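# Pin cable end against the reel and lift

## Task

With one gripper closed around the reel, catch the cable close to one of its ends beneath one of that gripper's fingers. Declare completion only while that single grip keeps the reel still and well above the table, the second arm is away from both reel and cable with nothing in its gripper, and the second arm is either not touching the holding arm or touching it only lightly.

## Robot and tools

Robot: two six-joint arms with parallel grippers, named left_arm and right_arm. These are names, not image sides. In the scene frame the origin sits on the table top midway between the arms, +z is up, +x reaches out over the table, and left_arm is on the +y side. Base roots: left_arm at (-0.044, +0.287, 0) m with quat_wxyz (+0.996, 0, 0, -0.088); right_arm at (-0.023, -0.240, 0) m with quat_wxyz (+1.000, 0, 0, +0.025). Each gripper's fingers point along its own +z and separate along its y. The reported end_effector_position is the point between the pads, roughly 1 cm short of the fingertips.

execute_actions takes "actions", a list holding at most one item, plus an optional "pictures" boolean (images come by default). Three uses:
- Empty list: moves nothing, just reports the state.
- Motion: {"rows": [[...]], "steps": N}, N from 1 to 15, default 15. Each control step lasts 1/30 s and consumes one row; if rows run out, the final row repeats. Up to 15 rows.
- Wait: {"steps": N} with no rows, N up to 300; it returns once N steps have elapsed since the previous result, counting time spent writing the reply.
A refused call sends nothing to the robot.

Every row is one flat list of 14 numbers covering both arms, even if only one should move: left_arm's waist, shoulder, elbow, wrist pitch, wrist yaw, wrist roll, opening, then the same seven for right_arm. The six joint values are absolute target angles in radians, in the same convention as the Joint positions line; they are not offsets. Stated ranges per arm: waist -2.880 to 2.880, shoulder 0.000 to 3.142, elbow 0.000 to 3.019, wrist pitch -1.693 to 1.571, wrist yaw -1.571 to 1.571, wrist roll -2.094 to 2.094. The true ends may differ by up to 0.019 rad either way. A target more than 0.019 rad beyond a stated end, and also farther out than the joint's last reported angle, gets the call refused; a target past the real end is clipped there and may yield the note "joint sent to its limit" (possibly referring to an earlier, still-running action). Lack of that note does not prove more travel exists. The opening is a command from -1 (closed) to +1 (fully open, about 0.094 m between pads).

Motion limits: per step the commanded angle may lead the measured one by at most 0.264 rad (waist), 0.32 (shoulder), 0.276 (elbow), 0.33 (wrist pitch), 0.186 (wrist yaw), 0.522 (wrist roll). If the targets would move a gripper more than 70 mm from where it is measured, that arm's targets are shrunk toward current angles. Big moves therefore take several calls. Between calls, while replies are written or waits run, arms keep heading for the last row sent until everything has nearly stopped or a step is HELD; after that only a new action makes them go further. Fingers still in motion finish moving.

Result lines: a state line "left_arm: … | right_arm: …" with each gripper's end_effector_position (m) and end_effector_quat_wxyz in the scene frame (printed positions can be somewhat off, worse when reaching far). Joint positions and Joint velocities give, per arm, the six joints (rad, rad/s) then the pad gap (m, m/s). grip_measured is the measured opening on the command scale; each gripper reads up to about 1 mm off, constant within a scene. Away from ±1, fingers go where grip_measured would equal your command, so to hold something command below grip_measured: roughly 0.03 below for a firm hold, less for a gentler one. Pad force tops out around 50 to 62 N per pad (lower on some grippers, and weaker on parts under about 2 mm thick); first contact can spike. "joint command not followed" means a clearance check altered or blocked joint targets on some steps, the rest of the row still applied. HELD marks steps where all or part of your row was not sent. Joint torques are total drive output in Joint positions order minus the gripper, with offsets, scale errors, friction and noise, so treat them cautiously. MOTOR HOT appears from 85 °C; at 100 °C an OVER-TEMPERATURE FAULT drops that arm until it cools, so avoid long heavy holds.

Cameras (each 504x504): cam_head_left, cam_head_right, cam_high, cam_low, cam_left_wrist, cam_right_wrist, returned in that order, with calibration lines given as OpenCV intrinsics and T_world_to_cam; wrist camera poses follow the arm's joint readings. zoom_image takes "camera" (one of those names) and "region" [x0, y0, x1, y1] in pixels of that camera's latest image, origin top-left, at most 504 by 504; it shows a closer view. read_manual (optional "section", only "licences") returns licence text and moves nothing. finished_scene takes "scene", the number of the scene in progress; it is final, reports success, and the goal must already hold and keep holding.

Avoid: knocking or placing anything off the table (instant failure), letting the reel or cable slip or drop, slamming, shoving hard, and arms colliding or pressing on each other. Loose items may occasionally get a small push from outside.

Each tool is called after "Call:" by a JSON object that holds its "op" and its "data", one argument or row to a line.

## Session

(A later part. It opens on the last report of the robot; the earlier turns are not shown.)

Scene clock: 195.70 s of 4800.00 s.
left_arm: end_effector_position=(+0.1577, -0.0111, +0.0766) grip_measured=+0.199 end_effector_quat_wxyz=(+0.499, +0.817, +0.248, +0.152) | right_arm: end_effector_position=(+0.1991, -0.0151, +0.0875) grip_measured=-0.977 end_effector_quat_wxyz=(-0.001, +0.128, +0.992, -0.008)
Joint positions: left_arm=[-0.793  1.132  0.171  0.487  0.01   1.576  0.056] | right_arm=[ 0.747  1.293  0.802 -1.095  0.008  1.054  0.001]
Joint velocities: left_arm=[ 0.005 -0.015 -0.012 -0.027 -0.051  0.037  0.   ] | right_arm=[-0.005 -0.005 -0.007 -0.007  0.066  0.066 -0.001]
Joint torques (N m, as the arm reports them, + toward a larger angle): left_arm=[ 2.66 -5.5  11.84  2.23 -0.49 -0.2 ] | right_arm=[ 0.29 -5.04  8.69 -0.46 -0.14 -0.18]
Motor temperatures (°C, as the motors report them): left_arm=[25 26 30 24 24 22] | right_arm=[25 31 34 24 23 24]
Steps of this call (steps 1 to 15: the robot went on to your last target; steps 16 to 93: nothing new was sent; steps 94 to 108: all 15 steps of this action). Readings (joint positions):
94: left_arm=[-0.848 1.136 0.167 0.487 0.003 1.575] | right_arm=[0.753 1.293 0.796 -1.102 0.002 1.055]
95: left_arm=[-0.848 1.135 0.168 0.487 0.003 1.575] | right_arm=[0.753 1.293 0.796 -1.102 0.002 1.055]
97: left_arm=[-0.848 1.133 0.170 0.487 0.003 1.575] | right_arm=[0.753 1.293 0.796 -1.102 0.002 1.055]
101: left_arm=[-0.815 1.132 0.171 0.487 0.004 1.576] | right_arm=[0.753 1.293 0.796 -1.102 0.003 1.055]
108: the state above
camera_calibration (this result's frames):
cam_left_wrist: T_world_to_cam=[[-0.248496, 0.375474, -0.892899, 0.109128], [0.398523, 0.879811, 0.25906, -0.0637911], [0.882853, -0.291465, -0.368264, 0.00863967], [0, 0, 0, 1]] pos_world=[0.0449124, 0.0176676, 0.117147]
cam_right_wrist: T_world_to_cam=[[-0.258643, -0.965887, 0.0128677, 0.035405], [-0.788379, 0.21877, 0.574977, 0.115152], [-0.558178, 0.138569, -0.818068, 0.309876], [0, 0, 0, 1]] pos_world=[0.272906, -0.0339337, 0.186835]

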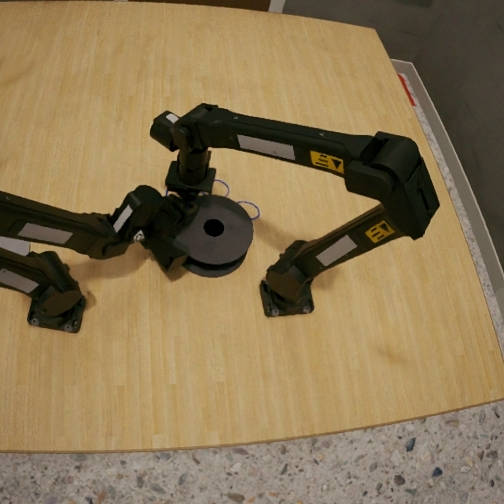

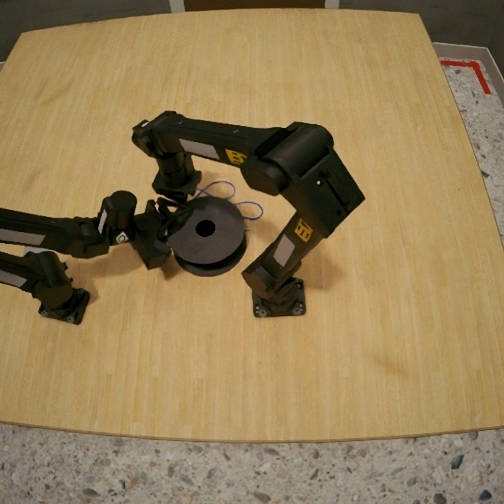

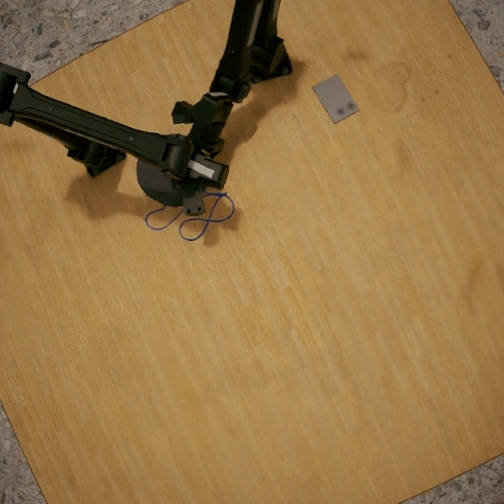

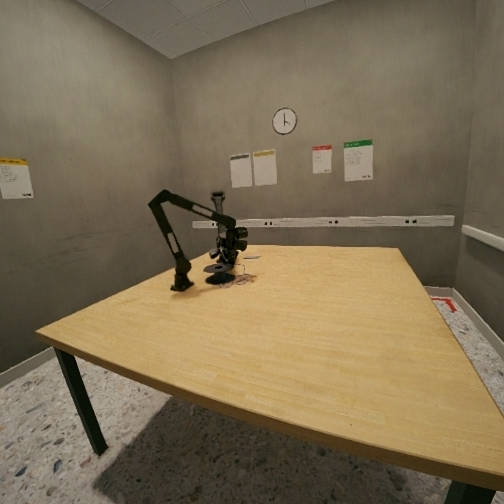

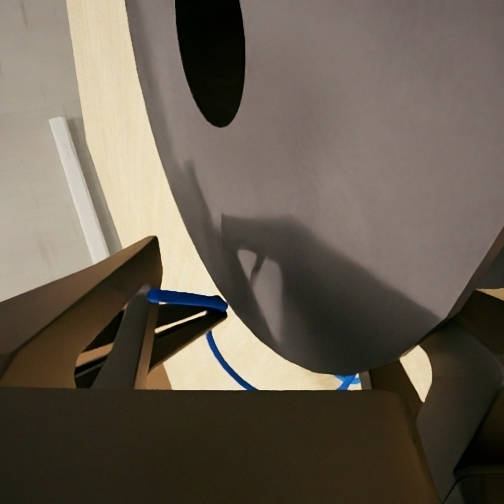

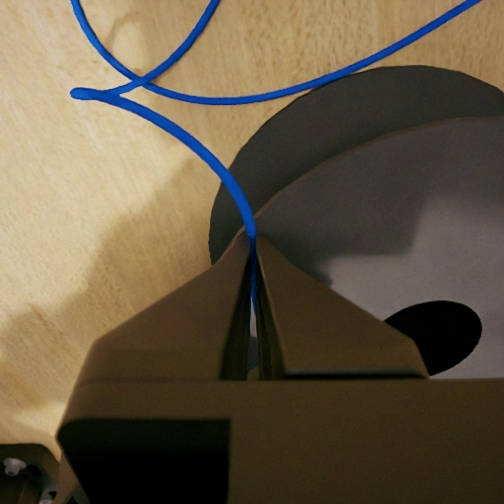

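Call:
{"op": "execute_actions", "data": {
  "actions": [
    {"rows":[[-0.79,1.13,0.2,0.5,0,1.57,0.0,0.74,1.3,0.83,-1.1,0,1.04,-1],[-0.79,1.13,0.2,0.5,0,1.57,-0.15,0.74,1.3,0.83,-1.1,0,1.04,-1],[-0.79,1.13,0.2,0.5,0,1.57,-0.3,0.74,1.3,0.83,-1.1,0,1.04,-1],[-0.79,1.13,0.2,0.5,0,1.57,-0.4,0.74,1.3,0.83,-1.1,0,1.04,-1],[-0.79,1.13,0.2,0.5,0,1.57,-0.5,0.74,1.3,0.83,-1.1,0,1.04,-1],[-0.79,1.13,0.2,0.5,0,1.57,-0.6,0.74,1.3,0.83,-1.1,0,1.04,-1]],"steps":15}
  ]
}}

Scene clock: 197.60 s of 4800.00 s.
left_arm: end_effector_position=(+0.1594, -0.0109, +0.0784) grip_measured=-0.596 end_effector_quat_wxyz=(+0.500, +0.814, +0.250, +0.156) | right_arm: end_effector_position=(+0.1993, -0.0144, +0.0880) grip_measured=-0.977 end_effector_quat_wxyz=(-0.002, +0.128, +0.992, -0.007)
Joint positions: left_arm=[-0.793  1.13   0.171  0.49   0.001  1.576  0.019] | right_arm=[ 0.747  1.293  0.804 -1.095  0.006  1.054  0.001]
Joint velocities: left_arm=[-0.005 -0.015 -0.017  0.012  0.037 -0.007 -0.   ] | right_arm=[-0.005 -0.005  0.007 -0.007  0.007 -0.007 -0.   ]
Joint torques (N m, as the arm reports them, + toward a larger angle): left_arm=[ 1.15 -4.34 10.06  2.1  -0.08 -0.2 ] | right_arm=[-0.52 -5.22  8.47 -0.65 -0.08 -0.2 ]
Motor temperatures (°C, as the motors report them): left_arm=[25 26 30 24 24 22] | right_arm=[25 30 34 24 23 24]
Steps of this call (steps 1 to 15: the robot went on to your last target; steps 16 to 42: nothing new was sent; steps 43 to 57: all 15 steps of this action). Readings (joint positions):
43: left_arm=[-0.793 1.132 0.171 0.487 0.007 1.576] | right_arm=[0.747 1.293 0.802 -1.095 0.007 1.054]
44: left_arm=[-0.793 1.132 0.171 0.487 0.004 1.576] | right_arm=[0.747 1.293 0.802 -1.095 0.005 1.054]
46: left_arm=[-0.793 1.132 0.171 0.487 0.004 1.576] | right_arm=[0.747 1.293 0.802 -1.095 0.004 1.054]
50: left_arm=[-0.793 1.130 0.171 0.490 0.001 1.576] | right_arm=[0.747 1.293 0.804 -1.095 0.006 1.054]
57: the state above
camera_calibration (this result's frames):
cam_left_wrist: T_world_to_cam=[[-0.245194, 0.370778, -0.89577, 0.110799], [0.38949, 0.883802, 0.259212, -0.0636824], [0.887793, -0.285336, -0.361118, 0.00653717], [0, 0, 0, 1]] pos_world=[0.0461672, 0.0170663, 0.118118]
cam_right_wrist: T_world_to_cam=[[-0.258297, -0.966007, 0.0106024, 0.0362539], [-0.788281, 0.217095, 0.575745, 0.114771], [-0.558475, 0.140356, -0.817561, 0.310357], [0, 0, 0, 1]] pos_world=[0.273163, -0.033455, 0.187272]

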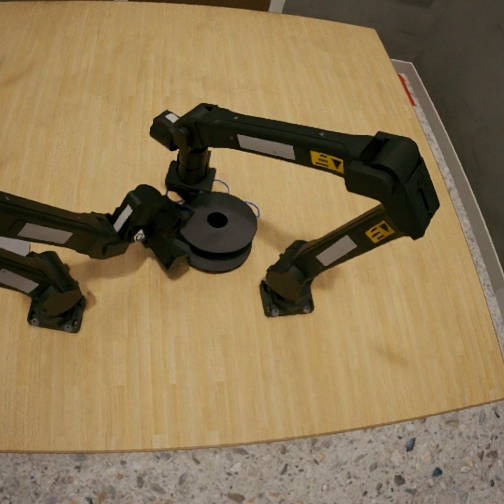

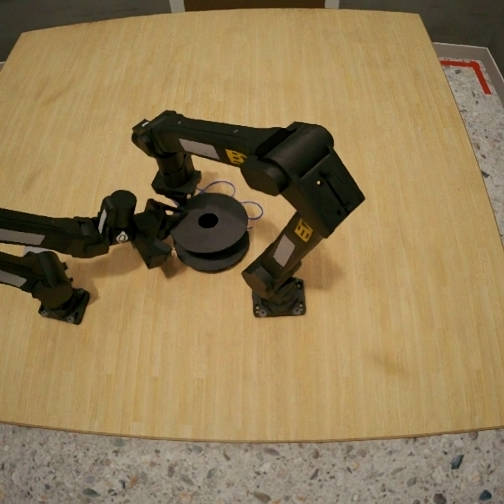

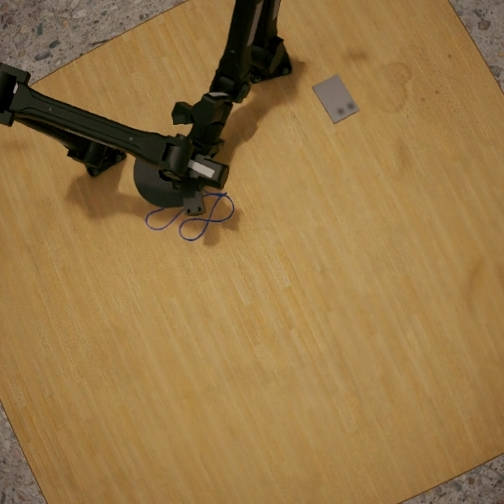

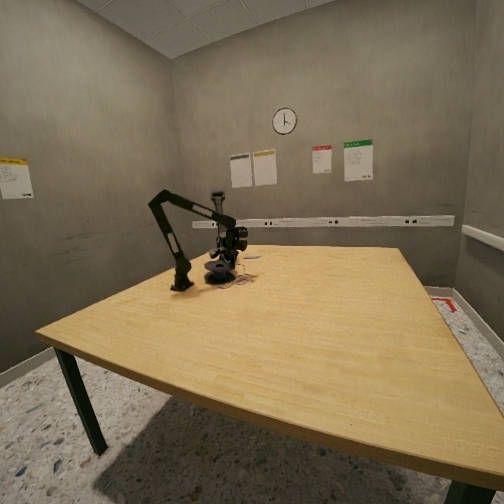

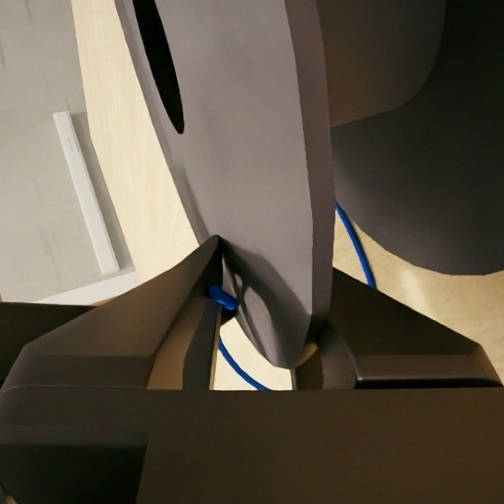

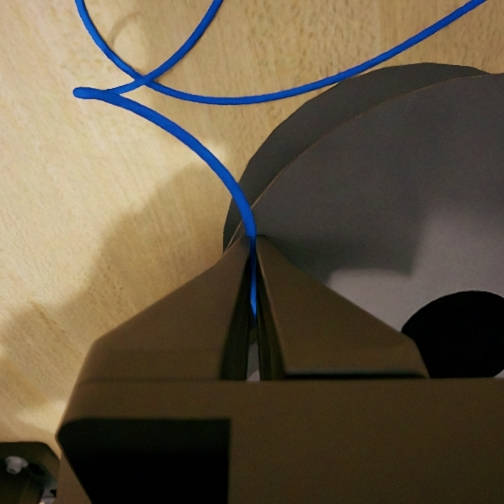

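Call:
{"op": "execute_actions", "data": {
  "actions": [
    {"rows":[[-0.79,1.13,0.2,0.5,0,1.57,-0.68,0.74,1.3,0.83,-1.1,0,1.04,-1],[-0.79,1.13,0.2,0.5,0,1.57,-0.76,0.74,1.3,0.83,-1.1,0,1.04,-1],[-0.79,1.13,0.2,0.5,0,1.57,-0.84,0.74,1.3,0.83,-1.1,0,1.04,-1],[-0.79,1.13,0.2,0.5,0,1.57,-0.9,0.74,1.3,0.83,-1.1,0,1.04,-1],[-0.79,1.13,0.2,0.5,0,1.57,-1,0.74,1.3,0.83,-1.1,0,1.04,-1]],"steps":15}
  ]
}}

Scene clock: 199.23 s of 4800.00 s.
left_arm: end_effector_position=(+0.1671, -0.0225, +0.1039) grip_measured=-0.901 end_effector_quat_wxyz=(+0.535, +0.790, +0.256, +0.157) | right_arm: end_effector_position=(+0.2063, -0.0070, +0.1045) grip_measured=-0.977 end_effector_quat_wxyz=(+0.008, +0.130, +0.991, +0.014)
Joint positions: left_arm=[-0.793  1.109  0.194  0.526  0.002  1.545  0.005] | right_arm=[ 0.742  1.268  0.83  -1.102 -0.004  1.053  0.001]
Joint velocities: left_arm=[-0.005 -0.015 -0.002 -0.007 -0.066  0.007  0.   ] | right_arm=[ 0.005  0.005  0.002  0.012  0.081 -0.007  0.   ]
Joint torques (N m, as the arm reports them, + toward a larger angle): left_arm=[ 1.12 -2.68  8.36  0.54 -0.13  0.03] | right_arm=[ 0.84 -3.25  7.11  0.02  0.25 -0.21]
Motor temperatures (°C, as the motors report them): left_arm=[25 26 30 24 24 22] | right_arm=[25 30 34 24 23 24]
Steps of this call (steps 1 to 15: the robot went on to your last target; steps 16 to 34: nothing new was sent; steps 35 to 49: all 15 steps of this action). Readings (joint positions):
35: left_arm=[-0.793 1.130 0.171 0.494 -0.000 1.577] | right_arm=[0.747 1.293 0.804 -1.095 0.007 1.054]
36: left_arm=[-0.793 1.127 0.173 0.504 -0.003 1.574] | right_arm=[0.746 1.291 0.808 -1.097 0.012 1.053]
38: left_arm=[-0.793 1.118 0.179 0.519 -0.000 1.560] | right_arm=[0.743 1.277 0.822 -1.102 0.014 1.053]
42: left_arm=[-0.793 1.108 0.194 0.526 0.002 1.545] | right_arm=[0.742 1.265 0.830 -1.102 0.001 1.053]
49: the state above
camera_calibration (this result's frames):
cam_left_wrist: T_world_to_cam=[[-0.230029, 0.293333, -0.927924, 0.138816], [0.374369, 0.906792, 0.193848, -0.0531779], [0.898295, -0.302795, -0.318403, -0.000932016], [0, 0, 0, 1]] pos_world=[0.052677, 0.0072198, 0.138822]
cam_right_wrist: T_world_to_cam=[[-0.261256, -0.964701, -0.0331373, 0.0502095], [-0.801385, 0.197635, 0.564555, 0.112821], [-0.538077, 0.174049, -0.82473, 0.323535], [0, 0, 0, 1]] pos_world=[0.277618, -0.0301712, 0.204799]

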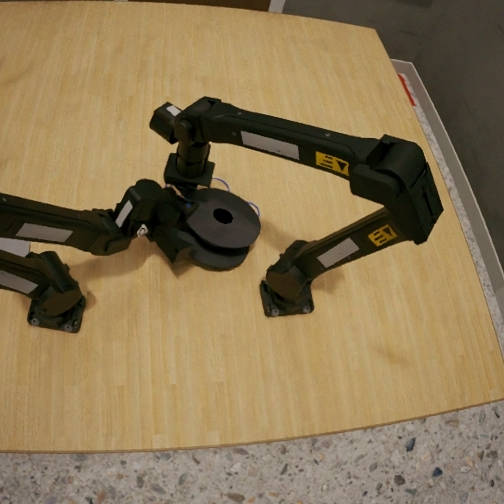

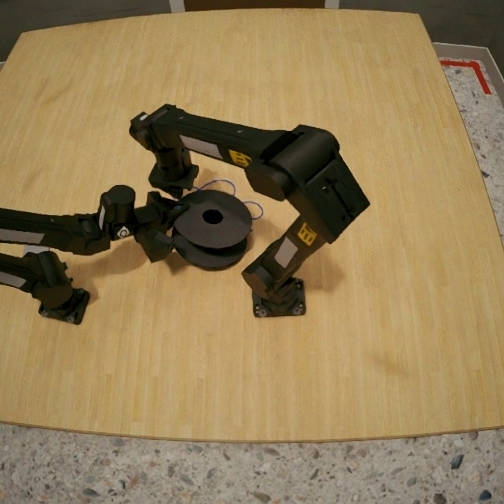

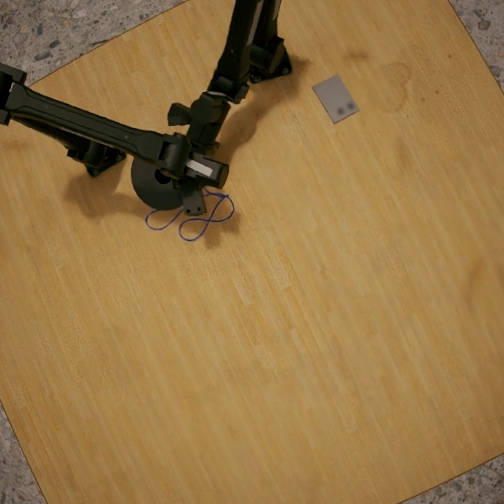

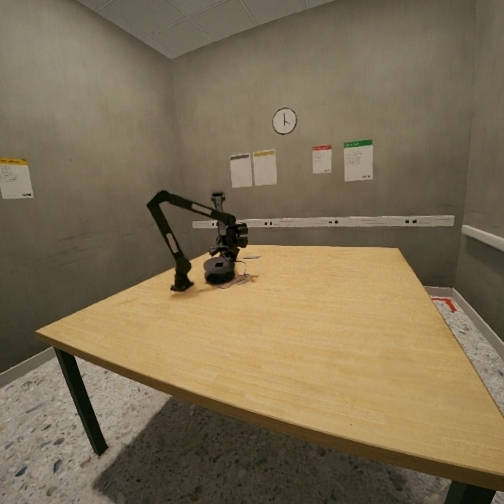

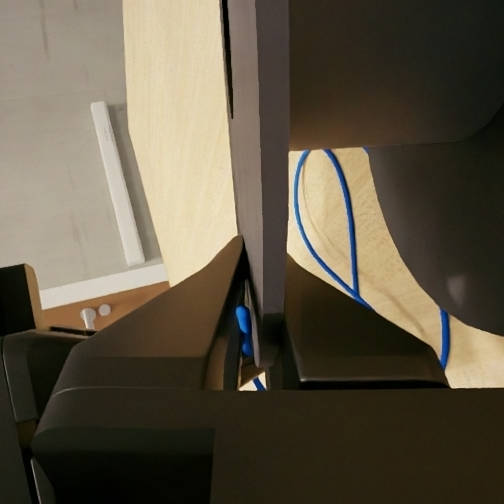

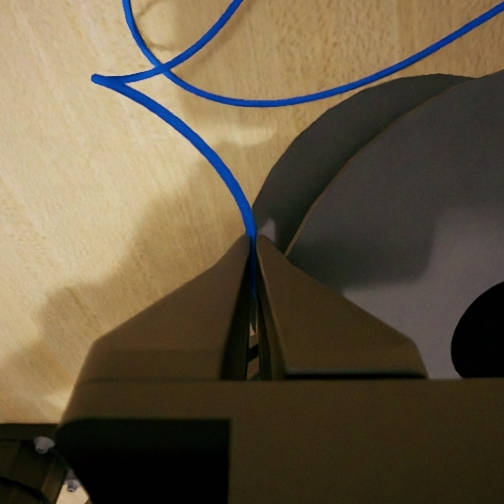

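Call:
{"op": "execute_actions", "data": {
  "actions": [
    {"rows":[[-0.79,1.12,0.2,0.52,0,1.55,-1,0.74,1.27,0.83,-1.1,0,1.04,-0.3],[-0.79,1.12,0.2,0.52,0,1.55,-1,0.74,1.27,0.83,-1.1,0,1.04,-0.3],[-0.79,1.12,0.2,0.52,0,1.55,-1,0.74,1.27,0.83,-1.1,0,1.04,-0.3],[-0.79,1.12,0.2,0.52,0,1.55,-1,0.72,1.28,0.9,-1.15,0,1.04,-0.3],[-0.79,1.12,0.2,0.52,0,1.55,-1,0.7,1.29,0.97,-1.2,0,1.04,-0.3],[-0.79,1.12,0.2,0.52,0,1.55,-1,0.68,1.3,1.05,-1.25,0,1.04,-0.3],[-0.79,1.12,0.2,0.52,0,1.55,-1,0.66,1.3,1.13,-1.3,0,1.04,-0.3],[-0.79,1.12,0.2,0.52,0,1.55,-1,0.64,1.3,1.2,-1.35,0,1.04,-0.3]],"steps":15}
  ]
}}

Call:
{"op": "execute_actions", "data": {
  "actions": [
    {"rows":[[-0.79,1.12,0.25,0.5,0,1.55,-1,0.4,1.3,1.25,-1.3,0,0.9,1],[-0.79,1.12,0.3,0.5,0,1.55,-1,0.1,1.3,1.25,-1.2,0,0.7,1],[-0.79,1.12,0.36,0.5,0,1.55,-1,-0.2,1.25,1.2,-1.1,0,0.5,1],[-0.78,1.12,0.42,0.5,0,1.55,-1,-0.5,1.2,1.1,-1.0,0,0.3,1],[-0.76,1.12,0.48,0.5,0,1.55,-1,-0.8,1.1,1.0,-0.9,0,0,1],[-0.74,1.12,0.54,0.5,0,1.55,-1,-0.9,1.1,1.0,-0.9,0,0,1],[-0.72,1.12,0.6,0.48,0,1.55,-1,-0.9,1.1,1.0,-0.9,0,0,1],[-0.7,1.12,0.66,0.46,0,1.55,-1,-0.9,1.1,1.0,-0.9,0,0,1],[-0.68,1.12,0.72,0.44,0,1.55,-1,-0.9,1.1,1.0,-0.9,0,0,1],[-0.66,1.12,0.78,0.42,0,1.55,-1,-0.9,1.1,1.0,-0.9,0,0,1],[-0.64,1.12,0.84,0.4,0,1.55,-1,-0.9,1.1,1.0,-0.9,0,0,1],[-0.62,1.12,0.9,0.38,0,1.55,-1,-0.9,1.1,1.0,-0.9,0,0,1]],"steps":15}
  ]
}}

Call:
{"op": "execute_actions", "data": {
  "actions": [
    {"steps":30}
  ]
}}

Scene clock: 202.23 s of 4800.00 s.
left_arm: end_effector_position=(+0.1650, -0.0253, +0.1055) grip_measured=-0.909 end_effector_quat_wxyz=(+0.538, +0.790, +0.251, +0.152) | right_arm: end_effector_position=(+0.2771, +0.0115, +0.2203) grip_measured=-0.301 end_effector_quat_wxyz=(+0.036, +0.176, +0.983, +0.045)
Joint positions: left_arm=[-0.797  1.109  0.197  0.528  0.012  1.544  0.004] | right_arm=[ 0.647  1.298  1.169 -1.328 -0.002  1.053  0.033]
Joint velocities: left_arm=[-0.005  0.005 -0.002 -0.007 -0.007  0.066 -0.   ] | right_arm=[-0.063 -0.073  0.315 -0.042  0.081 -0.022 -0.001]
Joint torques (N m, as the arm reports them, + toward a larger angle): left_arm=[ 1.37 -3.47  8.11  1.29 -0.61 -0.13] | right_arm=[ 0.25 -6.28  8.67 -0.73  0.13 -0.16]
Motor temperatures (°C, as the motors report them): left_arm=[25 26 30 24 24 22] | right_arm=[25 30 34 24 23 24]
Steps of this call (steps 1 to 15: the robot went on to your last target; steps 16 to 75: nothing new was sent; steps 76 to 90: all 15 steps of this action). Readings (joint positions):
76: left_arm=[-0.793 1.109 0.194 0.527 0.007 1.544] | right_arm=[0.742 1.268 0.830 -1.097 -0.010 1.053]
77: left_arm=[-0.795 1.109 0.196 0.528 0.015 1.544] | right_arm=[0.742 1.268 0.833 -1.086 -0.012 1.053]
79: left_arm=[-0.797 1.109 0.197 0.528 0.016 1.544] | right_arm=[0.742 1.268 0.841 -1.085 -0.011 1.053]
83: left_arm=[-0.797 1.109 0.197 0.528 0.012 1.544] | right_arm=[0.712 1.293 0.950 -1.225 -0.008 1.053]
90: the state above
camera_calibration (this result's frames):
cam_left_wrist: T_world_to_cam=[[-0.22711, 0.291006, -0.929374, 0.140254], [0.386884, 0.902735, 0.188122, -0.0516703], [0.893724, -0.316835, -0.317606, 0.000905871], [0, 0, 0, 1]] pos_world=[0.0510339, 0.00611694, 0.140356]
cam_right_wrist: T_world_to_cam=[[-0.347234, -0.931951, -0.104384, 0.129493], [-0.814446, 0.244515, 0.526204, 0.112146], [-0.464873, 0.267731, -0.843927, 0.436775], [0, 0, 0, 1]] pos_world=[0.339346, -0.0236782, 0.323112]

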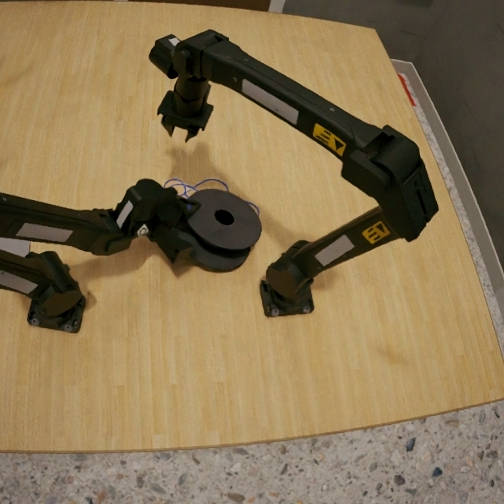

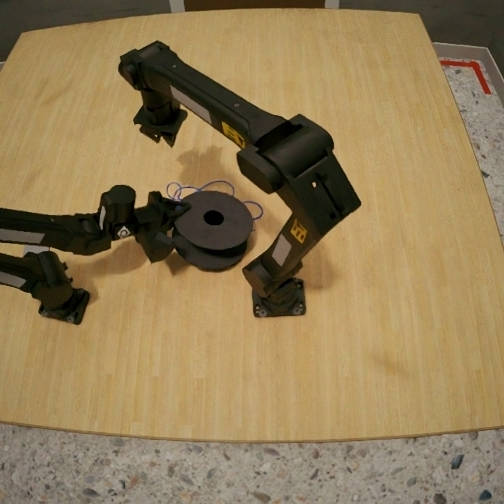

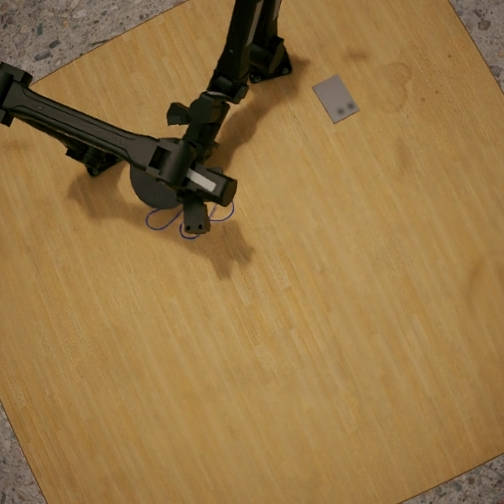

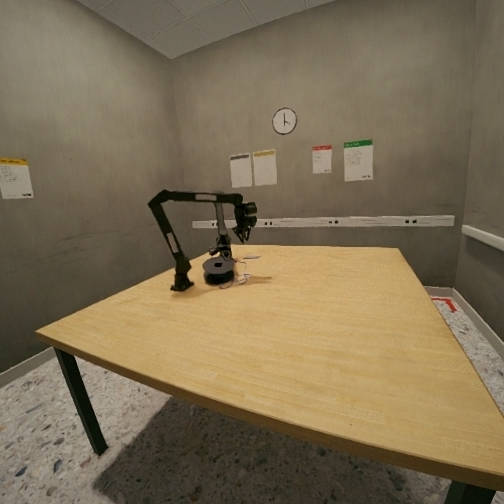

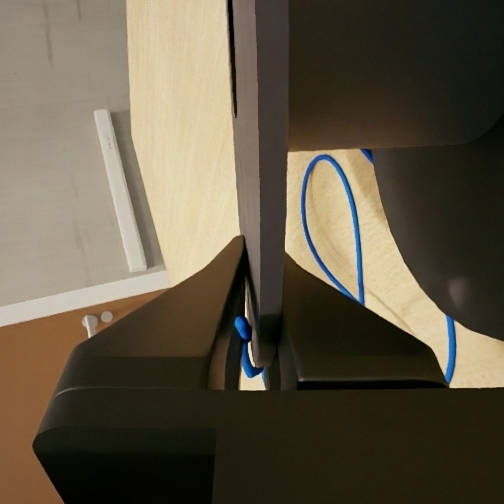

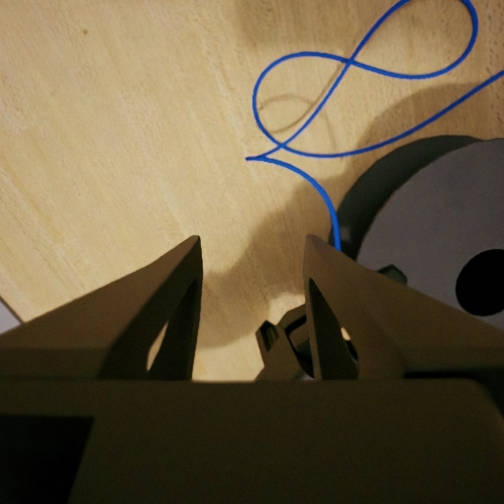

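Scene clock: 202.73 s of 4800.00 s.
left_arm: end_effector_position=(+0.2587, -0.0704, +0.2231) grip_measured=-0.913 end_effector_quat_wxyz=(+0.592, +0.728, +0.275, +0.210) | right_arm: end_effector_position=(+0.3969, -0.2907, +0.2489) grip_measured=+1.000 end_effector_quat_wxyz=(+0.264, +0.175, +0.948, +0.019)
Joint positions: left_arm=[-0.689  1.126  0.492  0.42   0.004  1.552  0.004] | right_arm=[-0.17   1.12   1.014 -0.929 -0.004  0.247  0.094]
Joint velocities: left_arm=[ 0.366  0.005  0.642 -0.217 -0.007 -0.066 -0.   ] | right_arm=[-1.958 -0.093 -0.002  0.164 -0.066 -0.989  0.   ]
Joint torques (N m, as the arm reports them, + toward a larger angle): left_arm=[ 1.12 -7.54 16.22  1.82 -0.1  -0.19] | right_arm=[ 1.41 -6.24  7.53  1.09  0.12 -0.16]
Motor temperatures (°C, as the motors report them): left_arm=[25 26 30 24 24 22] | right_arm=[25 30 34 24 23 24]
Steps of this call (steps 1 to 15: all 15 steps of this action). Readings (joint positions):
1: left_arm=[-0.797 1.109 0.199 0.528 0.012 1.544] | right_arm=[0.634 1.295 1.177 -1.327 -0.007 1.037]
2: left_arm=[-0.797 1.109 0.206 0.524 0.011 1.544] | right_arm=[0.608 1.293 1.179 -1.312 -0.008 1.002]
4: left_arm=[-0.797 1.114 0.238 0.508 0.007 1.547] | right_arm=[0.522 1.286 1.170 -1.225 -0.008 0.883]
8: left_arm=[-0.784 1.125 0.324 0.493 0.006 1.550] | right_arm=[0.290 1.203 1.059 -1.008 -0.006 0.625]
15: the state above
camera_calibration (this result's frames):
cam_left_wrist: T_world_to_cam=[[-0.145928, 0.145116, -0.978594, 0.263741], [0.264227, 0.958966, 0.102804, -0.0146547], [0.953357, -0.243569, -0.178284, -0.10115], [0, 0, 0, 1]] pos_world=[0.138792, -0.0488568, 0.241568]
cam_right_wrist: T_world_to_cam=[[-0.324245, -0.936513, -0.133446, -0.110747], [-0.945044, 0.314434, 0.0895763, 0.449358], [-0.0419294, 0.155157, -0.987, 0.432559], [0, 0, 0, 1]] pos_world=[0.406891, -0.312124, 0.371905]

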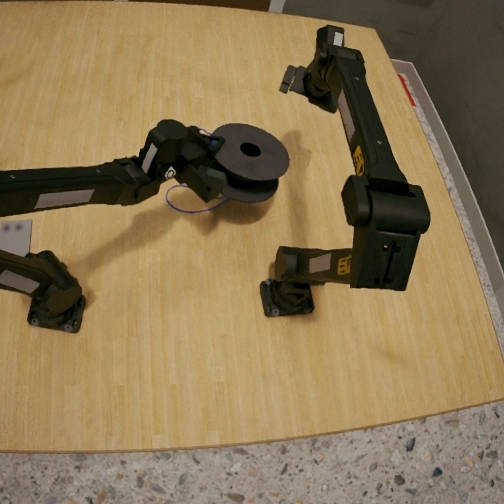

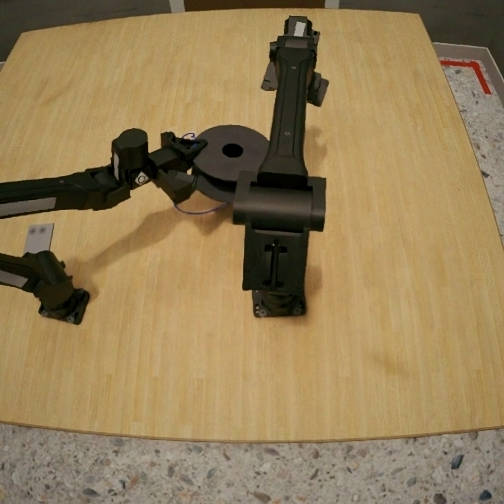

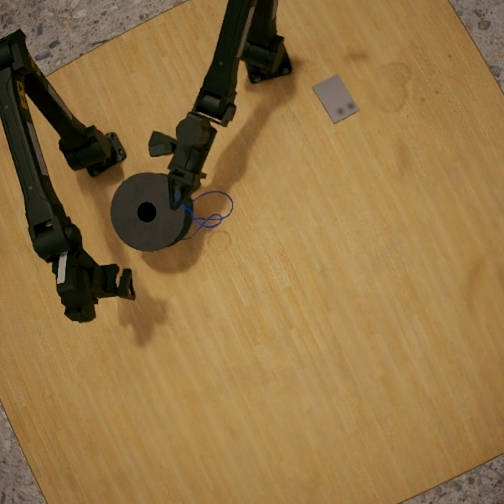

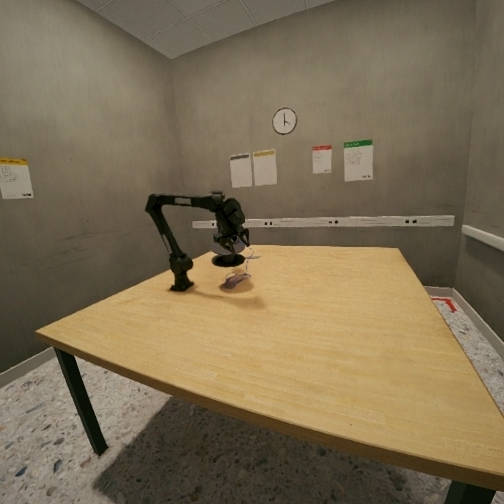

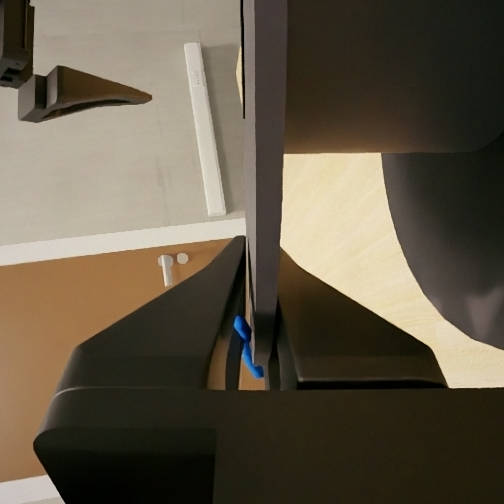

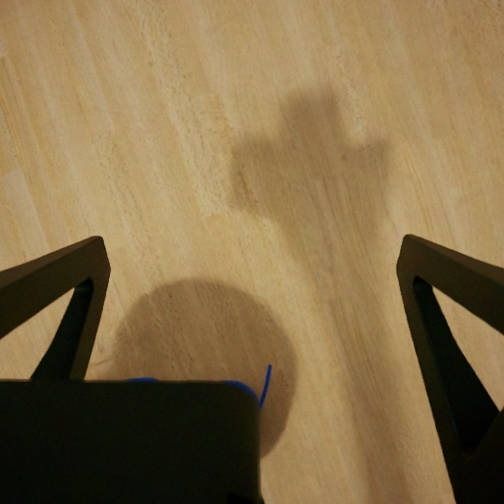

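Scene clock: 203.73 s of 4800.00 s.
left_arm: end_effector_position=(+0.3226, -0.0980, +0.4144) grip_measured=-0.913 end_effector_quat_wxyz=(+0.687, +0.625, +0.256, +0.268) | right_arm: end_effector_position=(+0.2515, -0.5620, +0.2483) grip_measured=+1.000 end_effector_quat_wxyz=(+0.246, +0.409, +0.871, -0.112)
Joint positions: left_arm=[-0.631  1.127  0.837  0.378  0.002  1.554  0.004] | right_arm=[-0.912  1.114  1.004 -0.913  0.003  0.016  0.094]
Joint velocities: left_arm=[-0.005 -0.005 -0.007  0.002  0.022 -0.022  0.   ] | right_arm=[-0.005 -0.005  0.002 -0.012 -0.007 -0.095  0.   ]
Joint torques (N m, as the arm reports them, + toward a larger angle): left_arm=[ 1.58 -9.79 17.08  1.67 -0.21 -0.22] | right_arm=[ 1.58 -5.87  8.36  1.38 -0.08 -0.17]
Motor temperatures (°C, as the motors report them): left_arm=[25 26 31 24 24 22] | right_arm=[25 30 34 24 23 24]
Steps of this call (steps 1 to 30: the robot went on to your last target). Readings (joint positions):
1: left_arm=[-0.677 1.126 0.514 0.413 0.004 1.552] | right_arm=[-0.237 1.118 1.014 -0.925 -0.004 0.215]
2: left_arm=[-0.667 1.126 0.536 0.407 0.003 1.552] | right_arm=[-0.304 1.117 1.014 -0.922 -0.003 0.188]
4: left_arm=[-0.654 1.126 0.579 0.399 0.002 1.553] | right_arm=[-0.439 1.117 1.013 -0.919 -0.003 0.144]
8: left_arm=[-0.645 1.126 0.658 0.389 0.002 1.554] | right_arm=[-0.707 1.117 1.012 -0.917 -0.003 0.088]
30: the state above
camera_calibration (this result's frames):
cam_left_wrist: T_world_to_cam=[[0.0558412, -0.0796673, -0.995256, 0.383994], [0.203384, 0.976819, -0.0667801, 0.0668911], [0.977505, -0.19869, 0.0707499, -0.241227], [0, 0, 0, 1]] pos_world=[0.200753, -0.0826781, 0.403707]
cam_right_wrist: T_world_to_cam=[[-0.76974, -0.638257, -0.0113708, -0.162739], [-0.637525, 0.767704, 0.0647419, 0.580912], [-0.0325925, 0.0570836, -0.997837, 0.413152], [0, 0, 0, 1]] pos_world=[0.258546, -0.573422, 0.372798]

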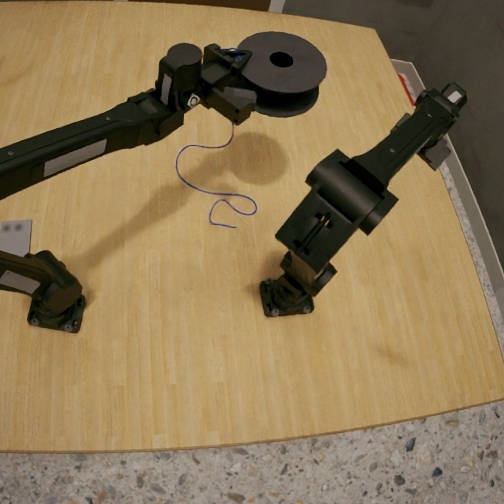

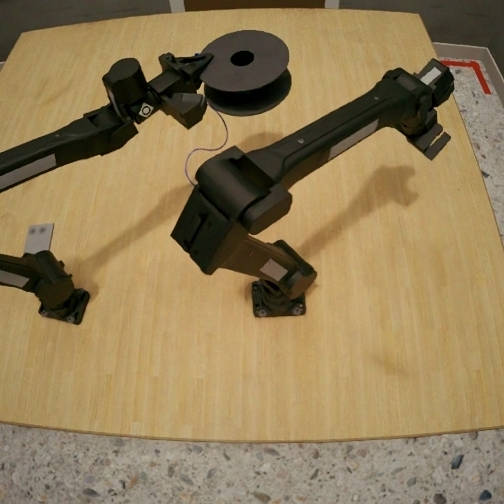

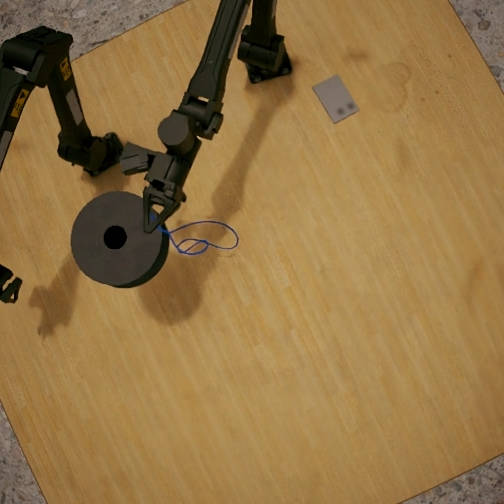

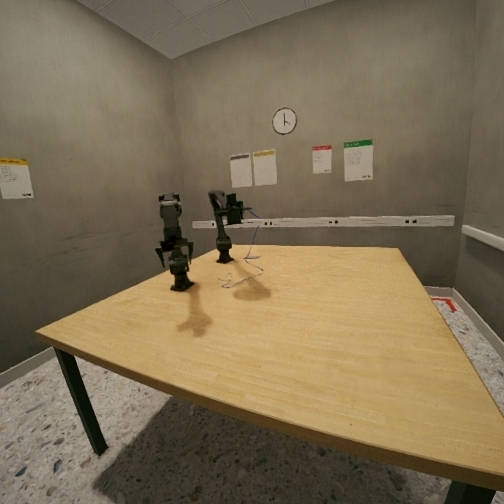

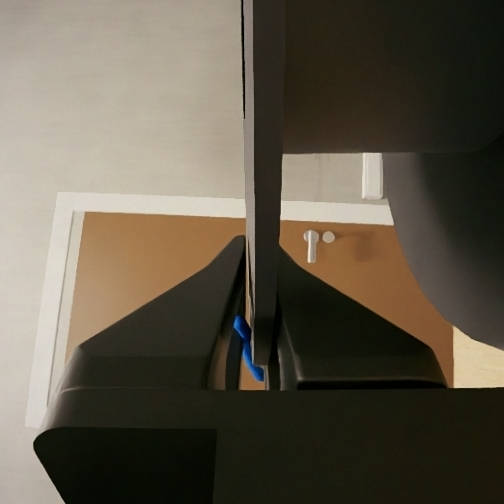

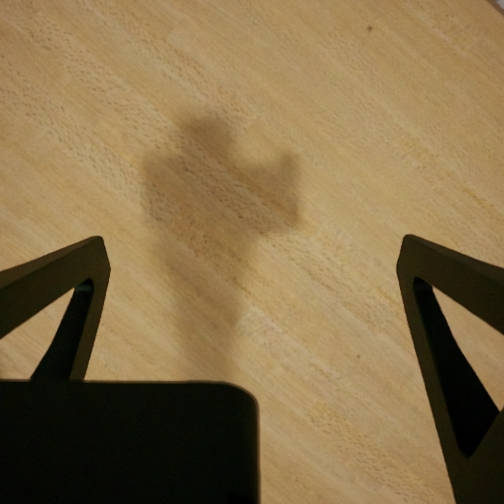

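Call:
{"op": "finished_scene", "data": {
  "scene": 1
}}

The scene is finished: the task was done.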